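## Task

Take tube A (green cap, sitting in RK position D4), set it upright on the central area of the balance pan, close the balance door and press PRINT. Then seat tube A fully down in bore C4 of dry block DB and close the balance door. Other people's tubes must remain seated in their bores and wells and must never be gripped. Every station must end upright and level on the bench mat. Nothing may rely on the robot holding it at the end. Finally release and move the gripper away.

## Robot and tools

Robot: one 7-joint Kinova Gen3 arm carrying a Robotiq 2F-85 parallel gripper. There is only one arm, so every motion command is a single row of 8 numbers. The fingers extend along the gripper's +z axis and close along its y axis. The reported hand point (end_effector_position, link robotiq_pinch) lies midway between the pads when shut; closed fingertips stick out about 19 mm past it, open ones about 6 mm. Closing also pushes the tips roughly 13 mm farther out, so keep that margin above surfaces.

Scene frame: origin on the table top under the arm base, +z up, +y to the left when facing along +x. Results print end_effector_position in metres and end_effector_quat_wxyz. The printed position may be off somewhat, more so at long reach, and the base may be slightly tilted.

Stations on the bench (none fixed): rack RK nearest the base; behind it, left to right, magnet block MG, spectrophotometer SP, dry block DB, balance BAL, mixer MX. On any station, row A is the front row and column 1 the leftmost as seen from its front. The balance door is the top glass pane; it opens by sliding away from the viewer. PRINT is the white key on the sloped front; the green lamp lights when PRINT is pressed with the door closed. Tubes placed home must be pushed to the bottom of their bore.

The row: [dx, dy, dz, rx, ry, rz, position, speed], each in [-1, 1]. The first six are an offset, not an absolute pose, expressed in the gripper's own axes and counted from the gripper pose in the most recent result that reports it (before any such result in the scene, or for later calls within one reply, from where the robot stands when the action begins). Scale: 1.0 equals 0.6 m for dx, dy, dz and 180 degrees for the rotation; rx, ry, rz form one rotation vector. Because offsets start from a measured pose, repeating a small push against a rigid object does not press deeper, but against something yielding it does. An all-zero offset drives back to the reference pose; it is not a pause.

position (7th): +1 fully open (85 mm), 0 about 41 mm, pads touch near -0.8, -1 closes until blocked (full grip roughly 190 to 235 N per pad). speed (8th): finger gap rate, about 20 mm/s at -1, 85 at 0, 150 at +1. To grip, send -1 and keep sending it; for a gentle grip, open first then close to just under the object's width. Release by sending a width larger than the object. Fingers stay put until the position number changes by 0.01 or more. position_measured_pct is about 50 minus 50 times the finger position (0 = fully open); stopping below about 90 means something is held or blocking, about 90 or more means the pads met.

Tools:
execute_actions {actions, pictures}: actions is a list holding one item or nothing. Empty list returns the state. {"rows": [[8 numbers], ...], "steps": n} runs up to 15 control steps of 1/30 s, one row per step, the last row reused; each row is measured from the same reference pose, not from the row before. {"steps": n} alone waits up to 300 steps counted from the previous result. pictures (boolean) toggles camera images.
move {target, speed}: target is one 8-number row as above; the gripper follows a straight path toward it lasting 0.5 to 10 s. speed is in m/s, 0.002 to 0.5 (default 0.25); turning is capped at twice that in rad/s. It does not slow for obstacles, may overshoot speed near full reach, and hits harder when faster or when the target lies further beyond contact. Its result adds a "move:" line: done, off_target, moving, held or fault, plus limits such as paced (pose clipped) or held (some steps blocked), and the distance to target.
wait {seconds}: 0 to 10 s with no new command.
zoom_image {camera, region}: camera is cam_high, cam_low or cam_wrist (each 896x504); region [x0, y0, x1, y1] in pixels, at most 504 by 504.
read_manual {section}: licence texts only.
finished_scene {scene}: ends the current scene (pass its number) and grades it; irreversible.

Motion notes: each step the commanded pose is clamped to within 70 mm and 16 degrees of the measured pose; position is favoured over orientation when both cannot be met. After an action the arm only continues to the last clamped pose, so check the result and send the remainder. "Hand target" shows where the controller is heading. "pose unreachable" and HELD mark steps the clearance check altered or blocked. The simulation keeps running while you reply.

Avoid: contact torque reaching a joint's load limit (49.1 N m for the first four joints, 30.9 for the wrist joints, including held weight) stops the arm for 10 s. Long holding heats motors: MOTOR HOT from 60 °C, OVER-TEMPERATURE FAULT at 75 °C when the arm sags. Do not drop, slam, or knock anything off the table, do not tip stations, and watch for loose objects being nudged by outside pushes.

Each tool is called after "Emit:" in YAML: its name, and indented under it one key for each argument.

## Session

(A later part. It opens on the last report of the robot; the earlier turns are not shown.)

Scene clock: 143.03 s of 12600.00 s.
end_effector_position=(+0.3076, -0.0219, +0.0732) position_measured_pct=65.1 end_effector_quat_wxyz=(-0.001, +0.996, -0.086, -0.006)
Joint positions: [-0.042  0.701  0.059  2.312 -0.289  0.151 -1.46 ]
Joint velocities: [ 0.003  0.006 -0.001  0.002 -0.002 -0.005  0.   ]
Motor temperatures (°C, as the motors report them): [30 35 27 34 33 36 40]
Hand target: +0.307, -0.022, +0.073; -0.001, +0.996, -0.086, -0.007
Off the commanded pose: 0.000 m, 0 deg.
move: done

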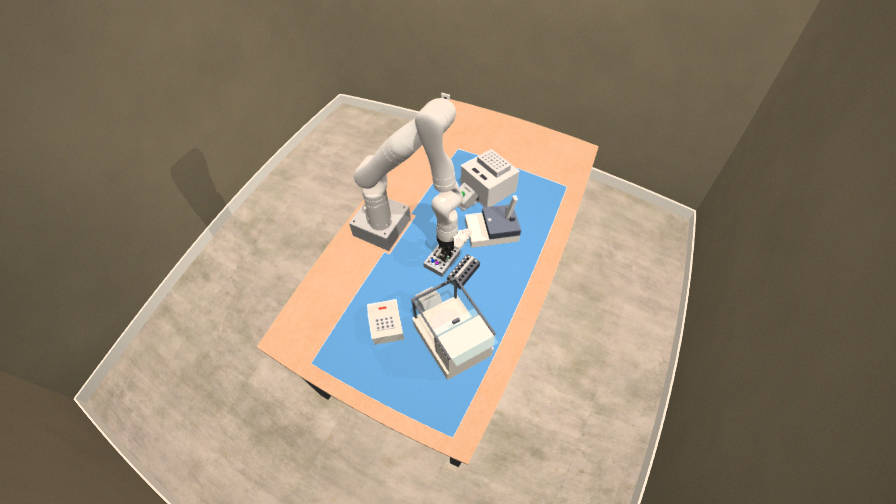

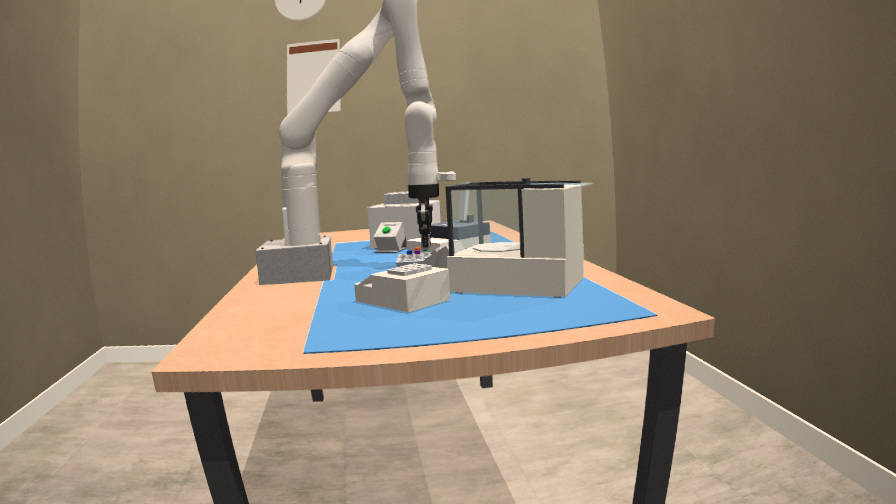

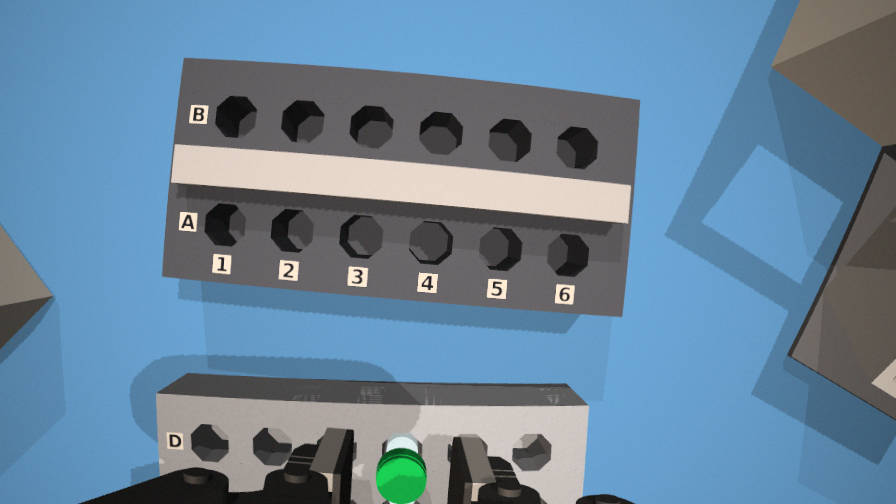

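Emit:
move:
  target: [0,0,0.037,0,0,0,-0.3,0]
  speed: 0.015

Scene clock: 148.77 s of 12600.00 s.
end_effector_position=(+0.3074, -0.0218, +0.0522) position_measured_pct=65.1 end_effector_quat_wxyz=(-0.001, +0.996, -0.086, -0.006)
Joint positions: [-0.018  0.767  0.026  2.313 -0.295  0.079 -1.455]
Joint velocities: [ 0.002 -0.    -0.002  0.002  0.    -0.004  0.   ]
Motor temperatures (°C, as the motors report them): [30 35 27 34 33 36 40]
Hand target: +0.307, -0.022, +0.051; -0.001, +0.996, -0.086, -0.006
Off the commanded pose: 0.001 m, 0 deg.
move: done

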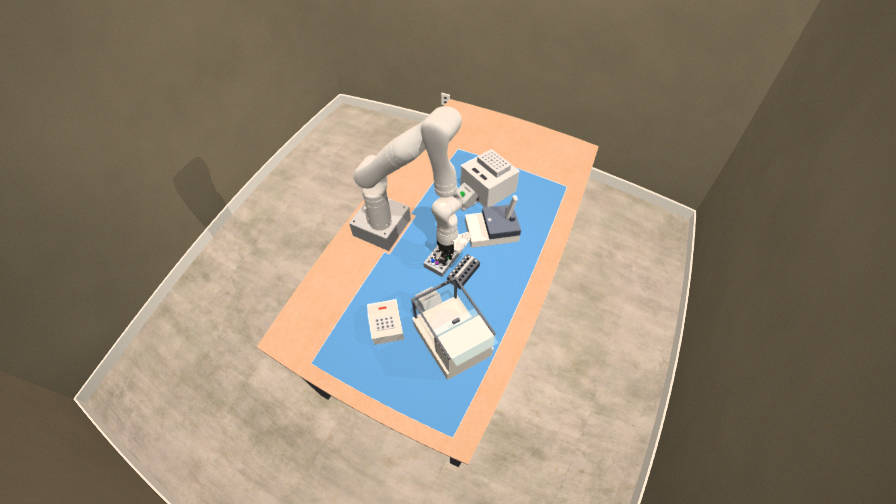

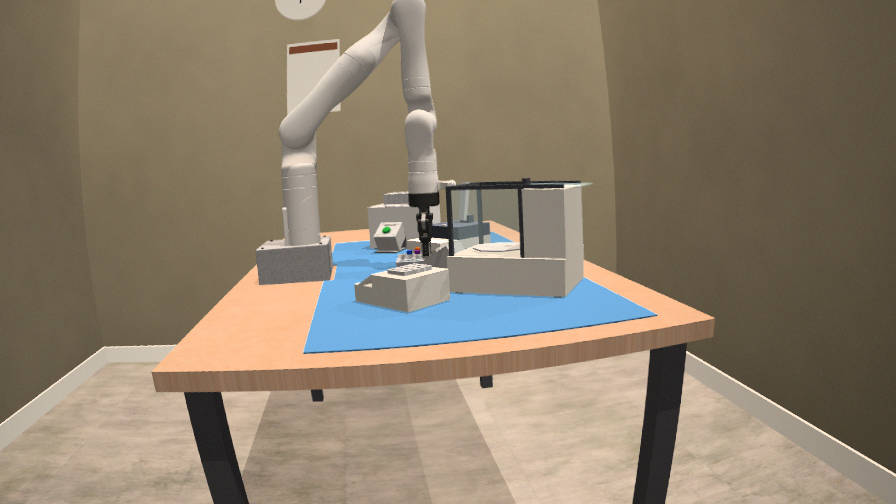

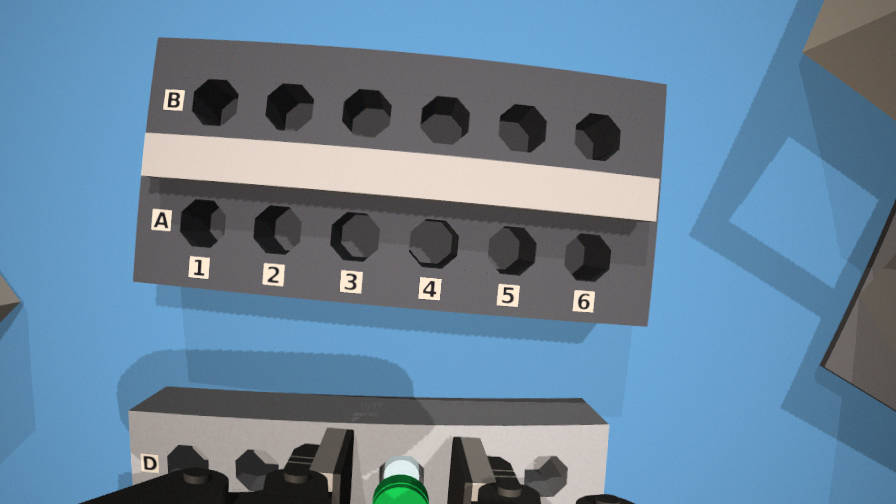

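Emit:
move:
  target: [0,0,0.001,0,0,0,-0.75,0]
  speed: 0.01

Emit:
move:
  target: [0,0,-0.1,0,0,0,-0.75,0]
  speed: 0.04

Scene clock: 152.83 s of 12600.00 s.
end_effector_position=(+0.3081, -0.0224, +0.0528) position_measured_pct=81.7 end_effector_quat_wxyz=(-0.001, +0.996, -0.087, -0.004)
Joint positions: [-0.016  0.765  0.027  2.313 -0.294  0.078 -1.455]
Joint velocities: [ 0.    -0.    -0.001  0.     0.     0.001  0.   ]
Motor temperatures (°C, as the motors report them): [30 34 27 34 33 36 40]
Hand target: +0.307, -0.022, +0.052; -0.001, +0.996, -0.086, -0.006
Off the commanded pose: 0.001 m, 0 deg.
move: done

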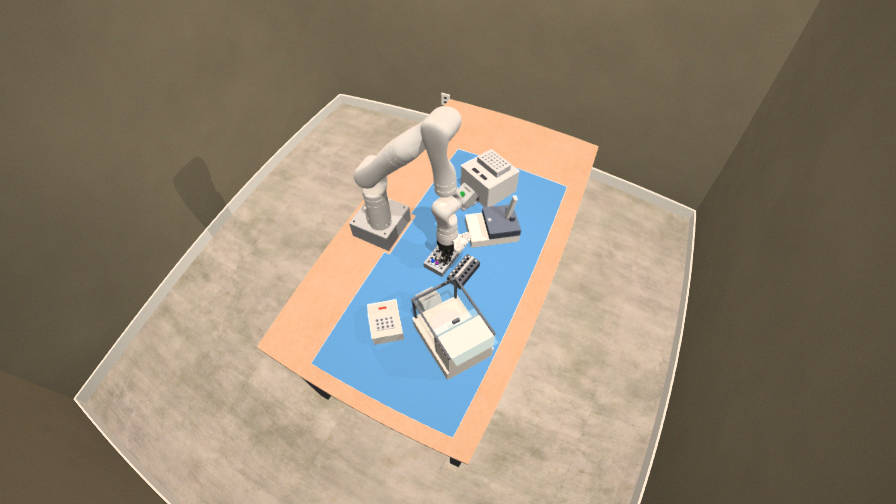

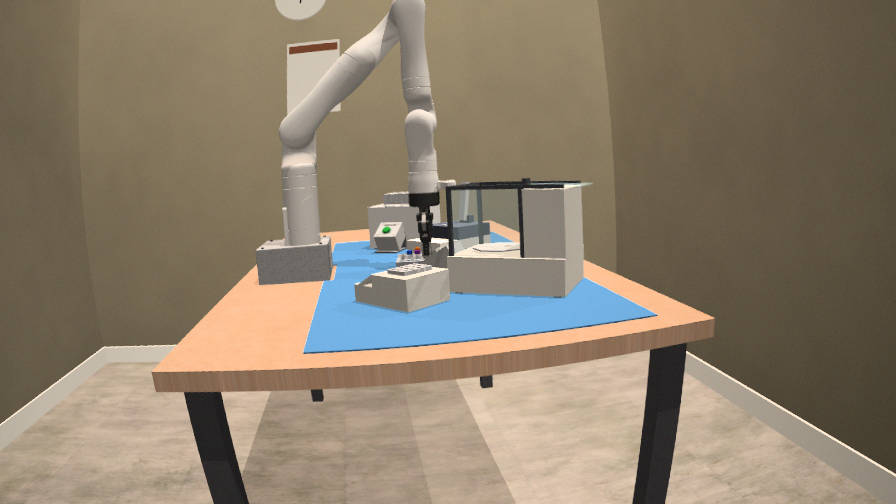

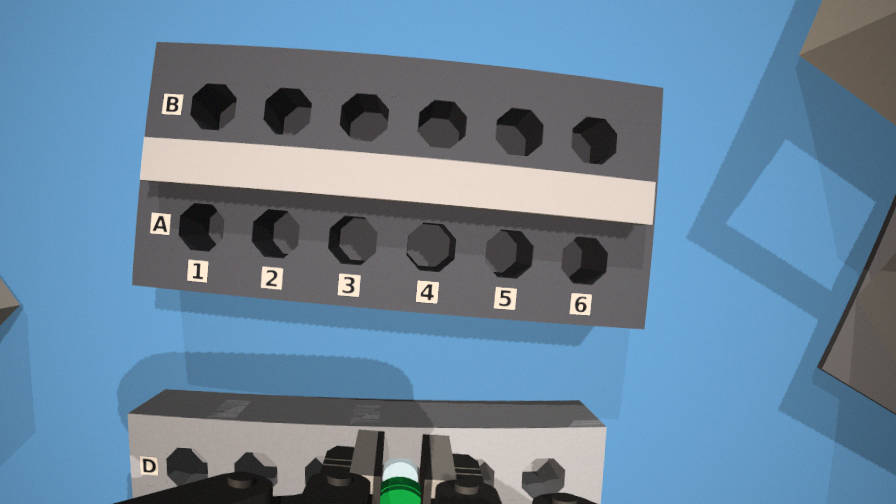

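Scene clock: 154.67 s of 12600.00 s.
end_effector_position=(+0.3083, -0.0226, +0.1124) position_measured_pct=82.1 end_effector_quat_wxyz=(-0.002, +0.996, -0.087, -0.005)
Joint positions: [-0.09   0.581  0.126  2.302 -0.266  0.283 -1.48 ]
Joint velocities: [-0.004 -0.006  0.002  0.     0.     0.004 -0.002]
Motor temperatures (°C, as the motors report them): [30 34 27 34 33 36 40]
Hand target: +0.308, -0.022, +0.113; -0.002, +0.996, -0.087, -0.004
Off the commanded pose: 0.000 m, 0 deg.
move: done

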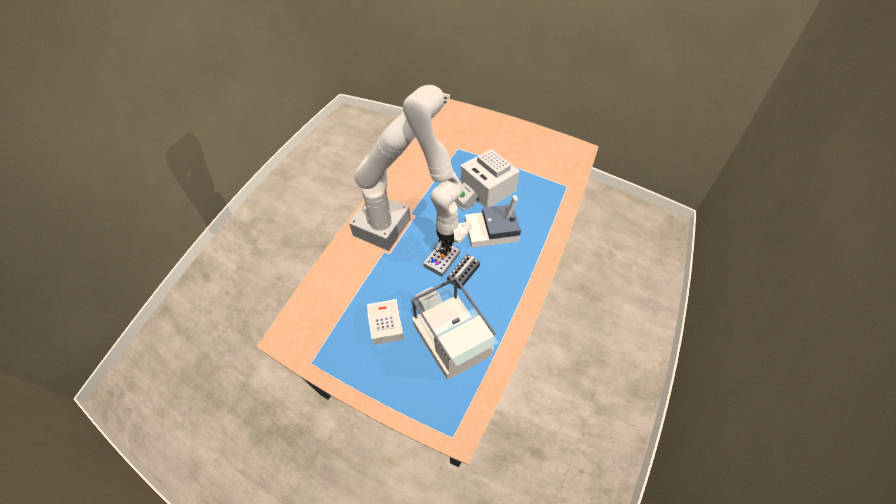

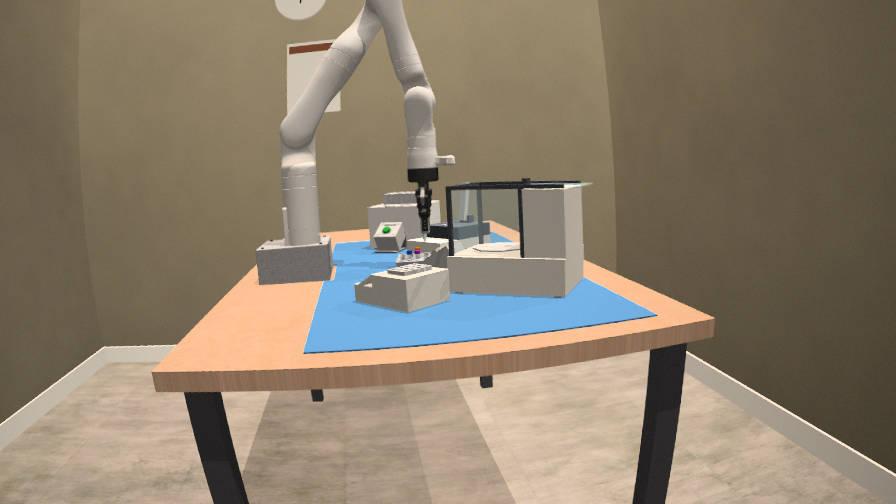

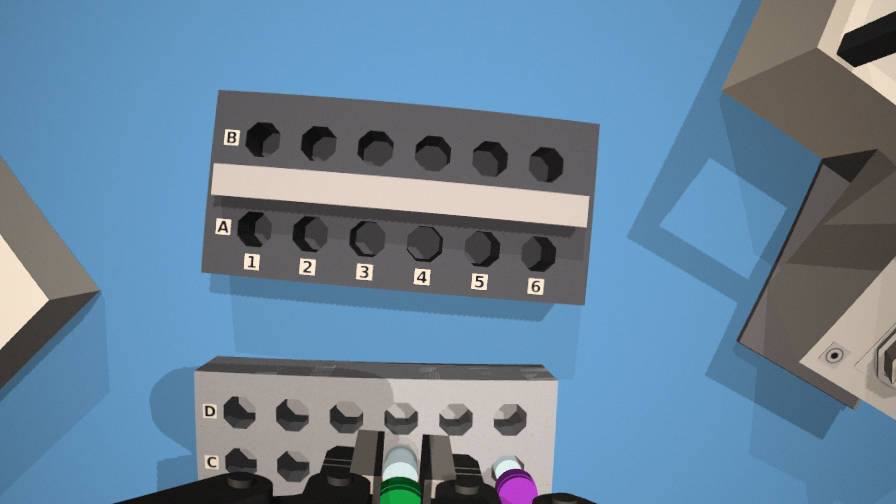

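Emit:
move:
  target: [0.05,0.05,-0.33,0,0,0.139,-0.75,0]
  speed: 0.15

Scene clock: 202.23 s of 12600.00 s.
end_effector_position=(+0.3341, -0.0576, +0.3096) position_measured_pct=82.1 end_effector_quat_wxyz=(-0.001, +0.954, -0.300, -0.005)
Joint positions: [-0.241  0.19   0.415  1.959 -0.094  1.022 -1.972]
Joint velocities: [-0.001 -0.002 -0.001 -0.004 -0.001  0.004 -0.001]
Motor temperatures (°C, as the motors report them): [30 34 27 34 33 36 40]
Hand target: +0.334, -0.058, +0.310; -0.001, +0.954, -0.300, -0.005
Off the commanded pose: 0.001 m, 0 deg.
move: done

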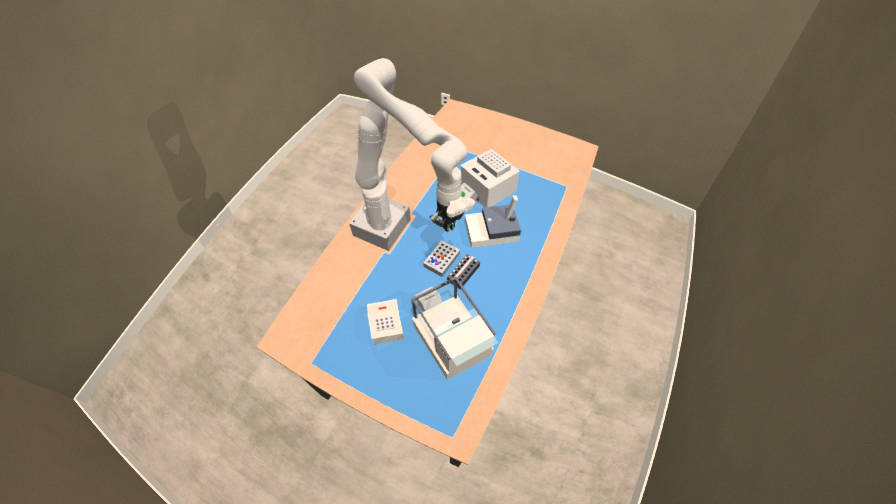

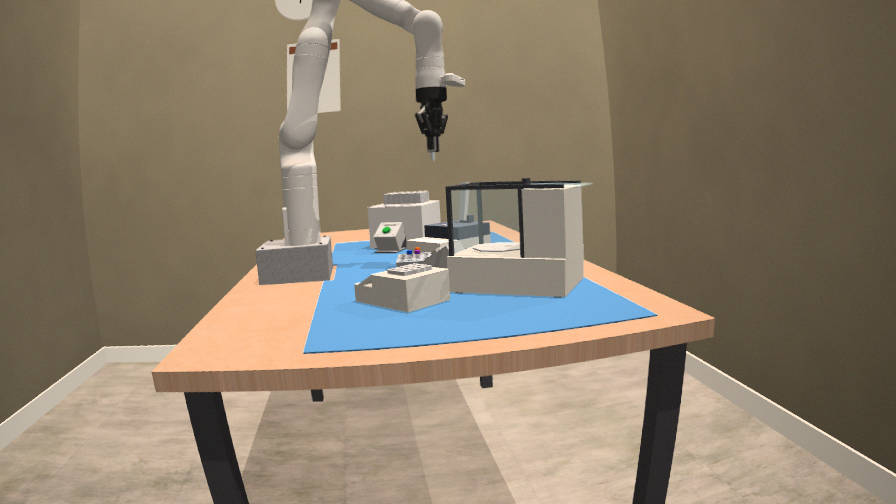

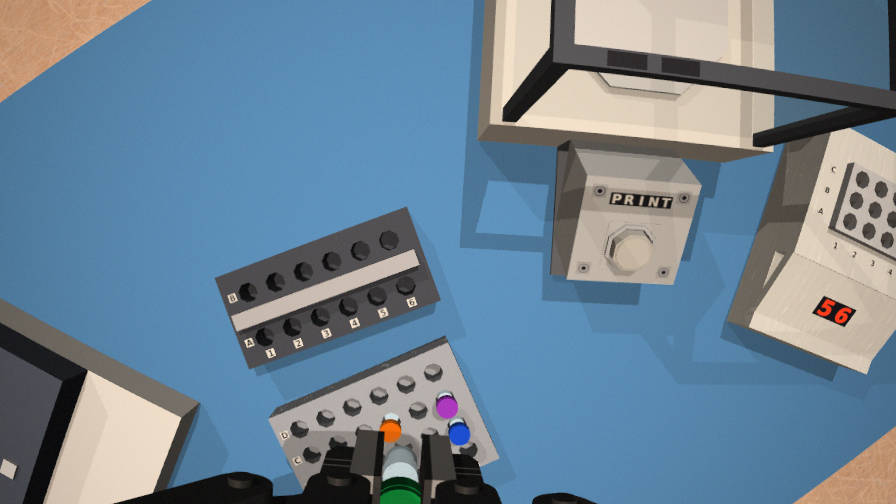

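Emit:
move:
  target: [0.27,0.209,0,0,0,0,-0.75,0]
  speed: 0.15

Scene clock: 217.23 s of 12600.00 s.
end_effector_position=(+0.3963, -0.2523, +0.3089) position_measured_pct=82.1 end_effector_quat_wxyz=(-0.002, +0.954, -0.300, -0.004)
Joint positions: [ 0.209  0.496  0.482  1.551 -0.241  1.166 -1.449]
Joint velocities: [ 0.005  0.005 -0.001 -0.002 -0.001  0.001  0.001]
Motor temperatures (°C, as the motors report them): [30 34 27 34 33 36 40]
Hand target: +0.396, -0.253, +0.309; -0.002, +0.954, -0.300, -0.005
Off the commanded pose: 0.002 m, 0 deg.
move: done

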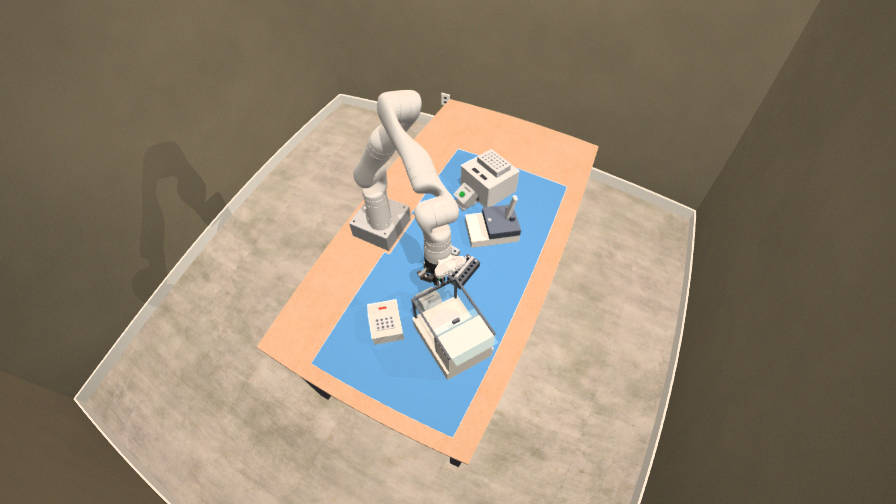

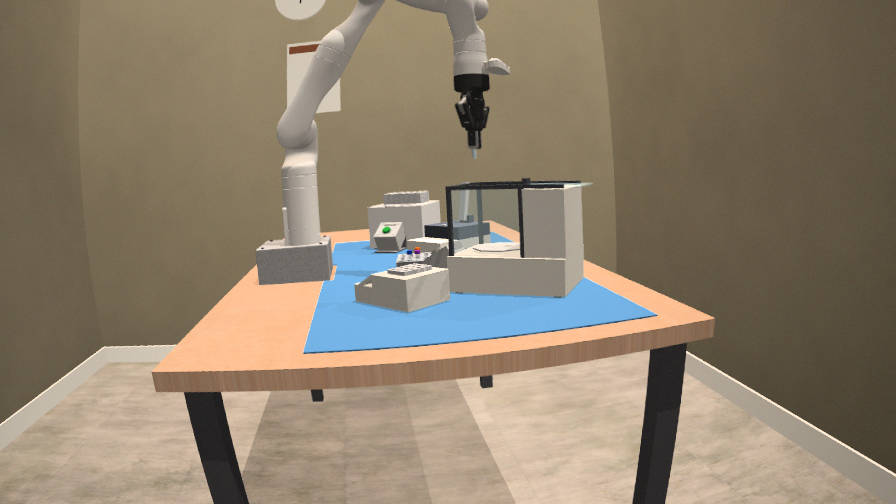

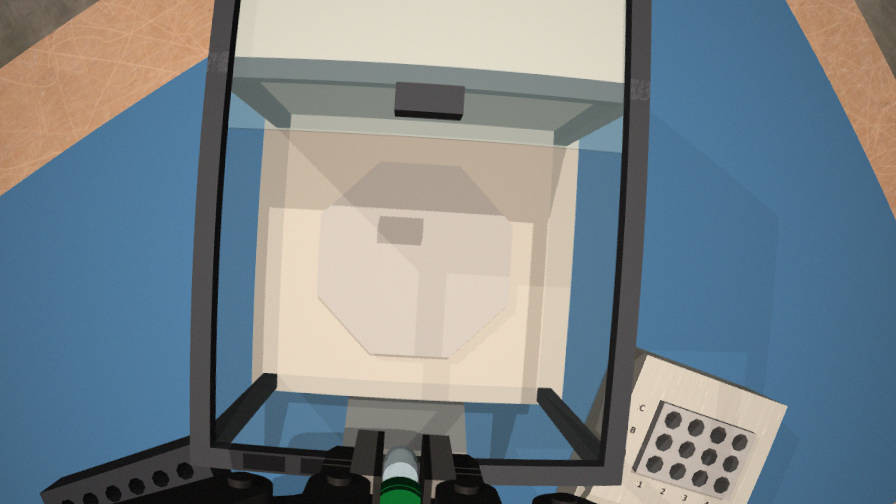

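Emit:
move:
  target: [0.088,0.009,0,0,0,0,-0.75,0]
  speed: 0.08

Emit:
move:
  target: [0,0,0.2,0,0,0,-0.75,0]
  speed: 0.05

Scene clock: 234.00 s of 12600.00 s.
end_effector_position=(+0.4367, -0.2866, +0.3089) position_measured_pct=82.1 end_effector_quat_wxyz=(-0.002, +0.954, -0.300, -0.004)
Joint positions: [ 0.274  0.614  0.469  1.351 -0.277  1.253 -1.429]
Joint velocities: [ 0.005  0.009  0.002 -0.007 -0.001  0.003  0.   ]
Motor temperatures (°C, as the motors report them): [30 34 27 34 33 36 40]
Hand target: +0.437, -0.287, +0.309; -0.002, +0.954, -0.300, -0.004
Off the commanded pose: 0.001 m, 0 deg.
move: done

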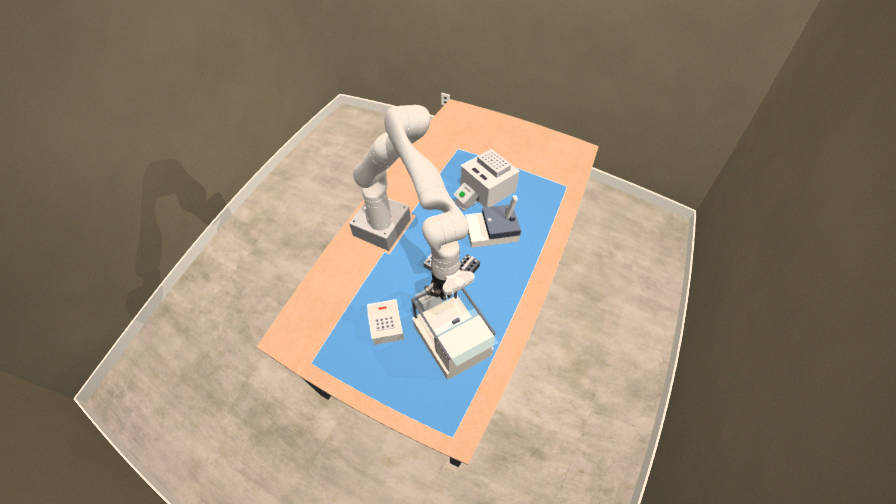

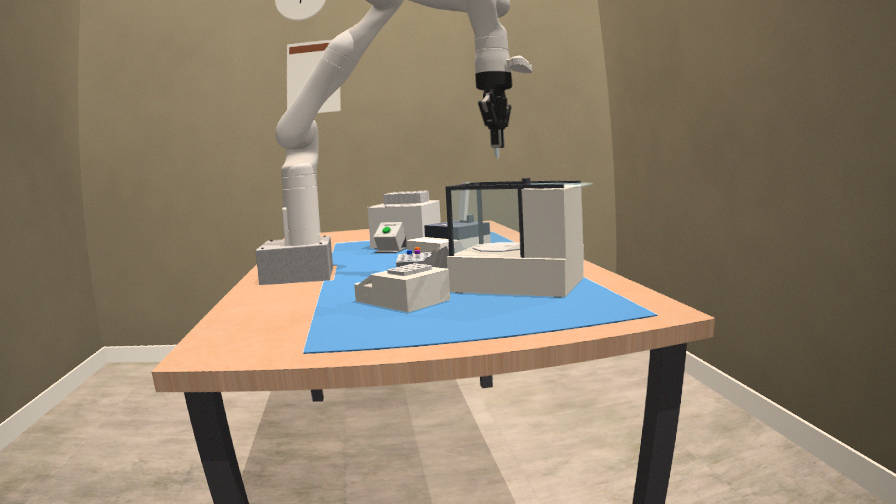

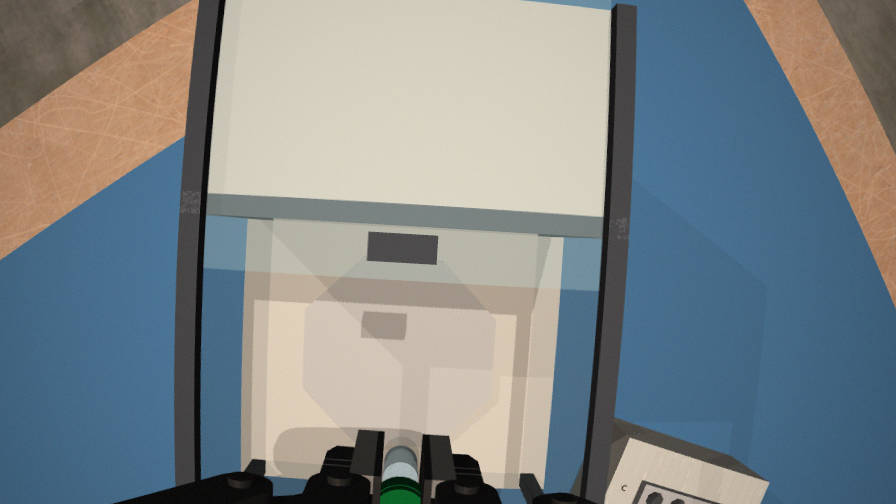

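Scene clock: 236.73 s of 12600.00 s.
end_effector_position=(+0.4361, -0.2862, +0.1892) position_measured_pct=82.1 end_effector_quat_wxyz=(-0.001, +0.954, -0.300, -0.004)
Joint positions: [ 0.298  0.751  0.415  1.524 -0.344  0.951 -1.371]
Joint velocities: [ 0.001  0.003  0.001  0.001  0.001 -0.003  0.   ]
Motor temperatures (°C, as the motors report them): [30 34 27 34 33 36 40]
Hand target: +0.436, -0.286, +0.189; -0.001, +0.954, -0.300, -0.004
Off the commanded pose: 0.000 m, 0 deg.
move: done

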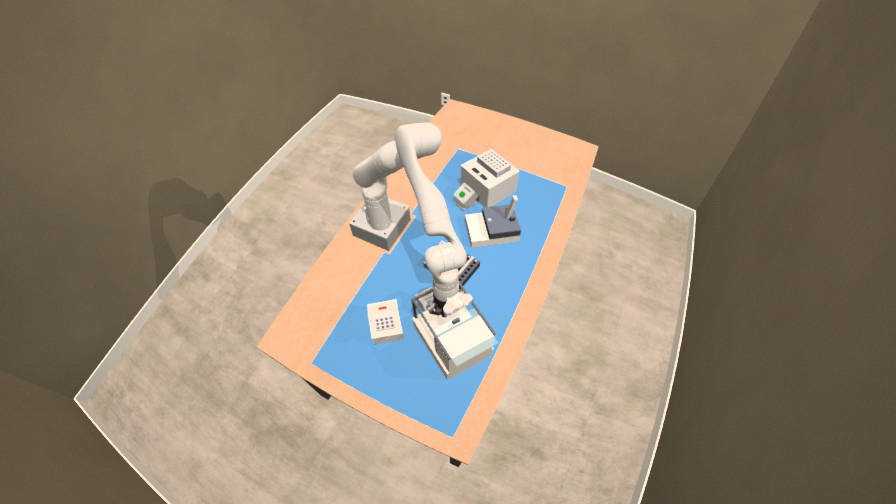

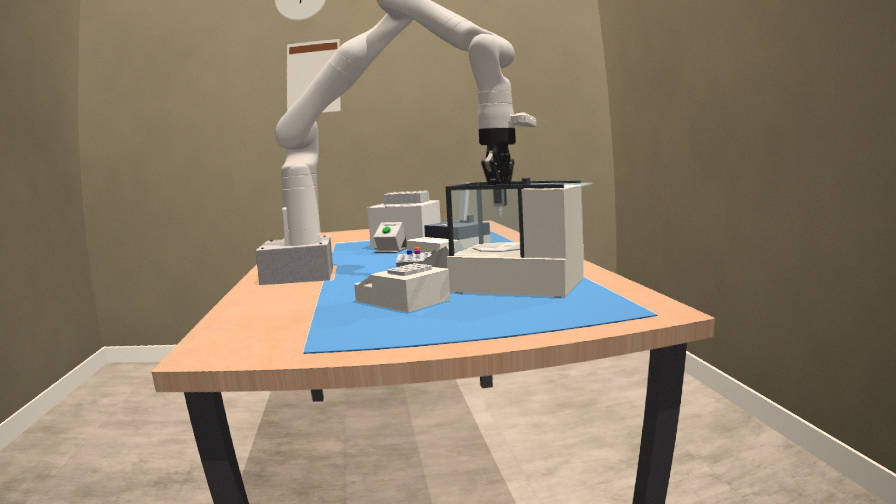

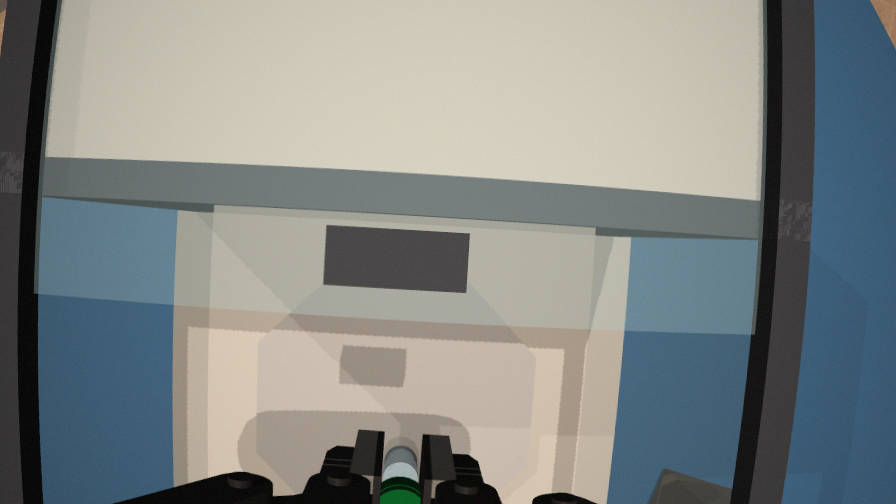

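Emit:
move:
  target: [0,0,0.083,0,0,0,-0.75,0]
  speed: 0.025

Scene clock: 244.93 s of 12600.00 s.
end_effector_position=(+0.4358, -0.2861, +0.1396) position_measured_pct=82.1 end_effector_quat_wxyz=(-0.001, +0.954, -0.300, -0.004)
Joint positions: [ 0.316  0.825  0.382  1.563 -0.377  0.839 -1.344]
Joint velocities: [ 0.001  0.003 -0.    -0.001 -0.001 -0.002  0.   ]
Motor temperatures (°C, as the motors report them): [30 34 27 34 33 36 40]
Hand target: +0.436, -0.286, +0.139; -0.001, +0.954, -0.300, -0.004
Off the commanded pose: 0.000 m, 0 deg.
move: done

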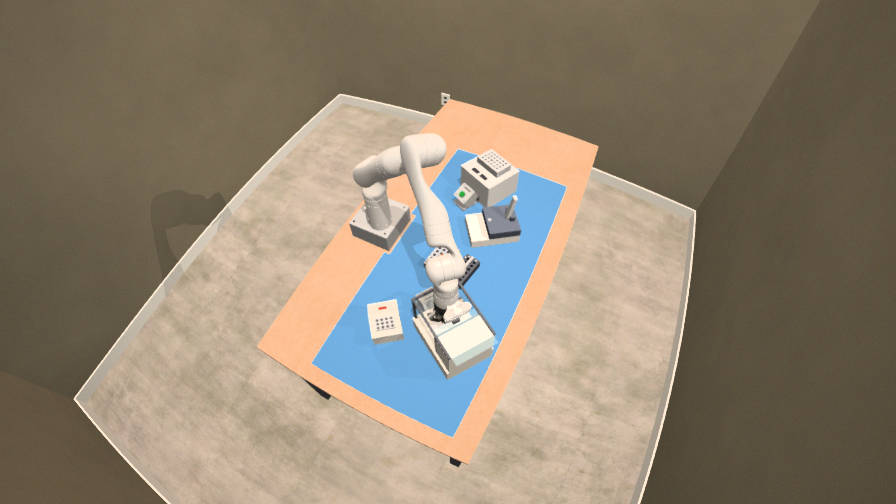

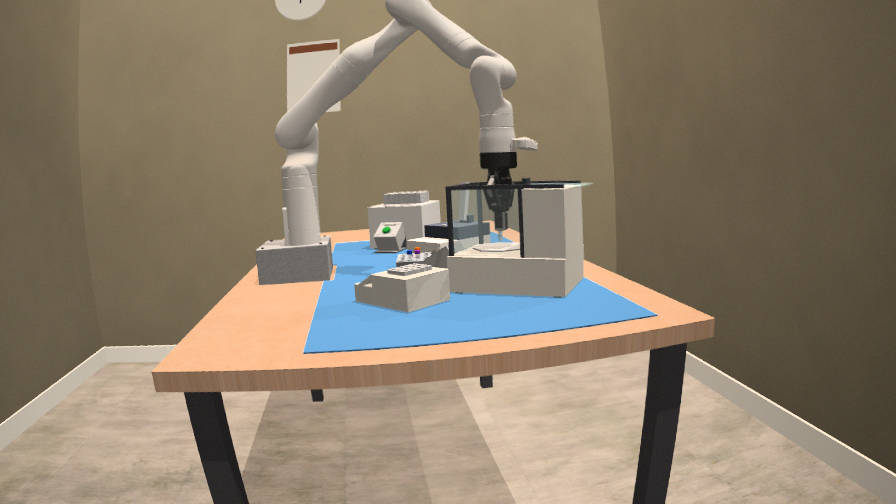

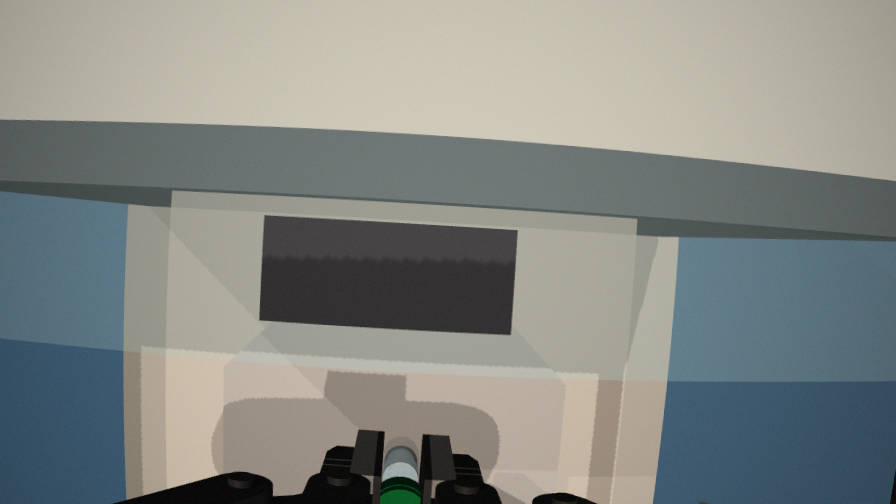

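Emit:
move:
  target: [0,0,0.007,0,0,0,-0.75,0]
  speed: 0.004

Emit:
zoom_image:
  camera: "cam_low"
  region: [430,150,600,270]

Scene clock: 250.37 s of 12600.00 s.
end_effector_position=(+0.4358, -0.2860, +0.1355) position_measured_pct=82.1 end_effector_quat_wxyz=(-0.001, +0.954, -0.300, -0.004)
Joint positions: [ 0.317  0.832  0.379  1.565 -0.38   0.829 -1.342]
Joint velocities: [ 0.     0.001 -0.001  0.001 -0.002 -0.001 -0.   ]
Motor temperatures (°C, as the motors report them): [30 34 27 34 33 36 40]
Hand target: +0.436, -0.286, +0.135; -0.001, +0.954, -0.300, -0.004
Off the commanded pose: 0.000 m, 0 deg.
move: done

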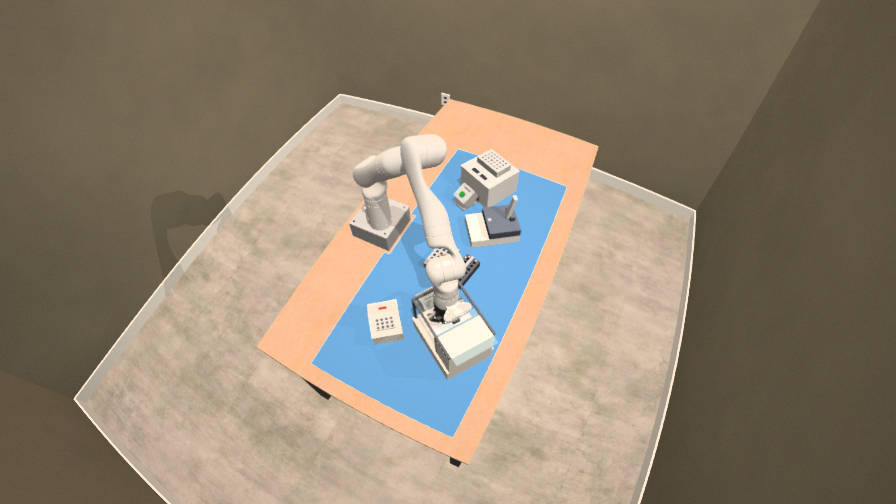

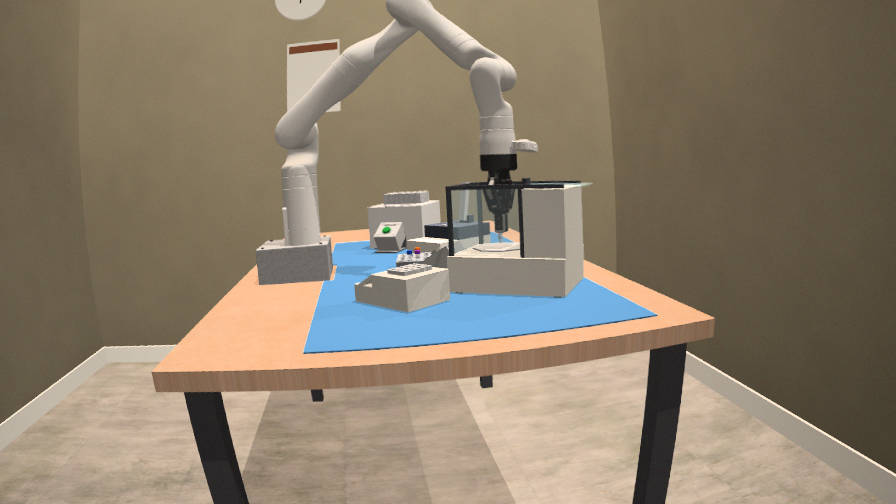

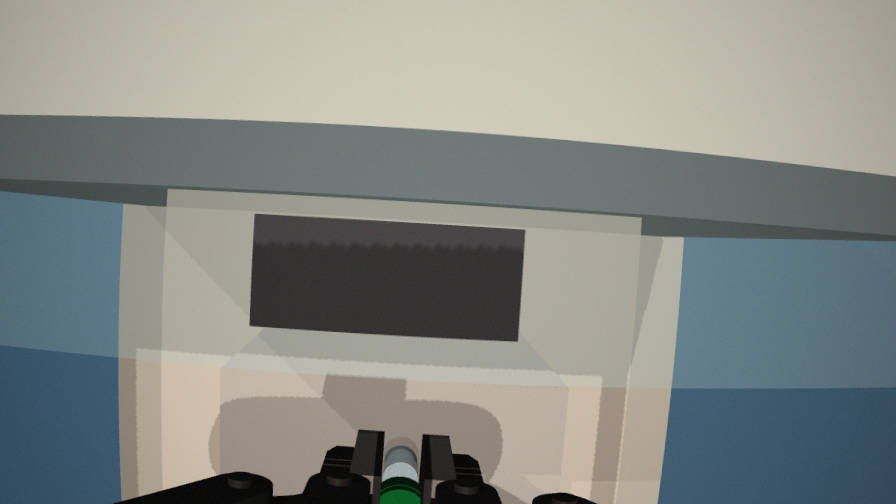

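Region (430, 150, 600, 270) of cam_low's 896x504 image, scaled by 2.965, with more detail than that image has; it fills the top 356 rows of this view, and the rest is white.

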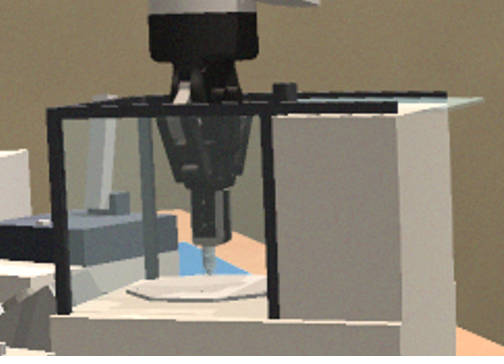

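Emit:
move:
  target: [0,0,0.005,0,0,0,-0.75,0]
  speed: 0.003

Emit:
zoom_image:
  camera: "cam_low"
  region: [460,200,540,260]

Scene clock: 254.70 s of 12600.00 s.
end_effector_position=(+0.4358, -0.2860, +0.1325) position_measured_pct=82.1 end_effector_quat_wxyz=(-0.001, +0.954, -0.300, -0.004)
Joint positions: [ 0.318  0.837  0.377  1.567 -0.382  0.823 -1.341]
Joint velocities: [ 0.     0.001  0.001  0.002  0.    -0.001 -0.   ]
Motor temperatures (°C, as the motors report them): [30 35 27 34 33 36 40]
Hand target: +0.436, -0.286, +0.132; -0.001, +0.954, -0.300, -0.004
Off the commanded pose: 0.000 m, 0 deg.
move: done

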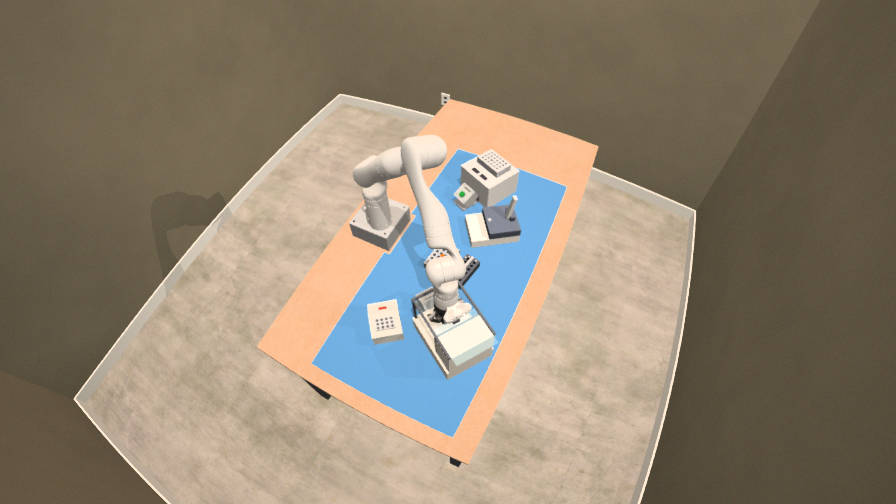

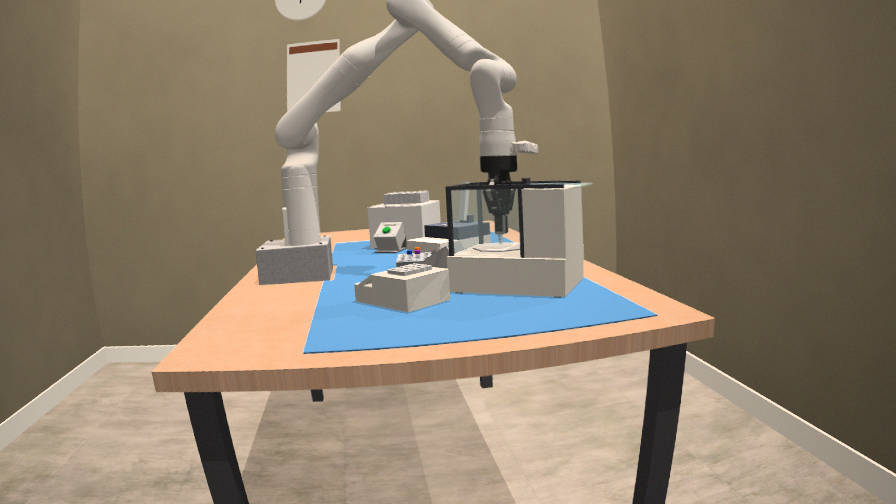

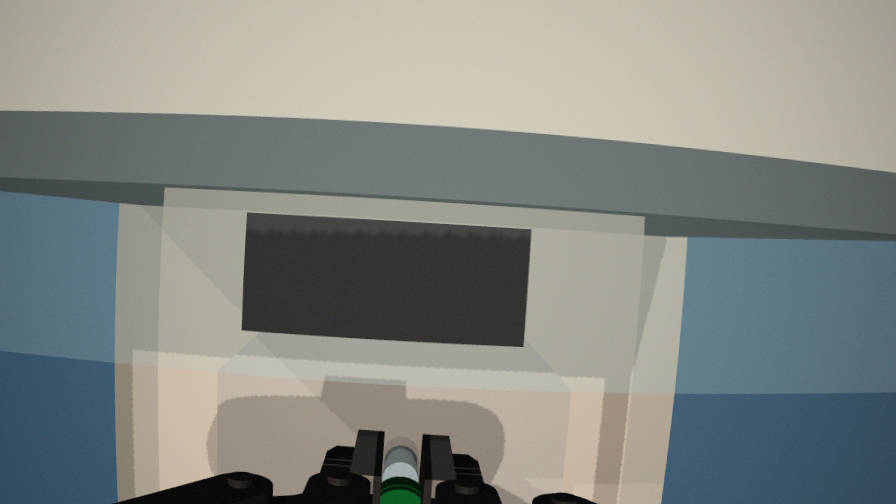

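Region (460, 200, 540, 260) of cam_low's 896x504 image, scaled by 6.300, with more detail than that image has; it fills the top 378 rows of this view, and the rest is white.

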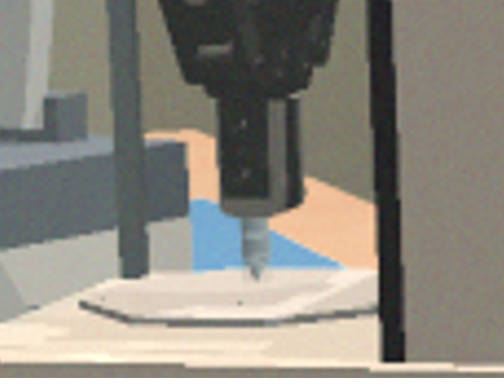

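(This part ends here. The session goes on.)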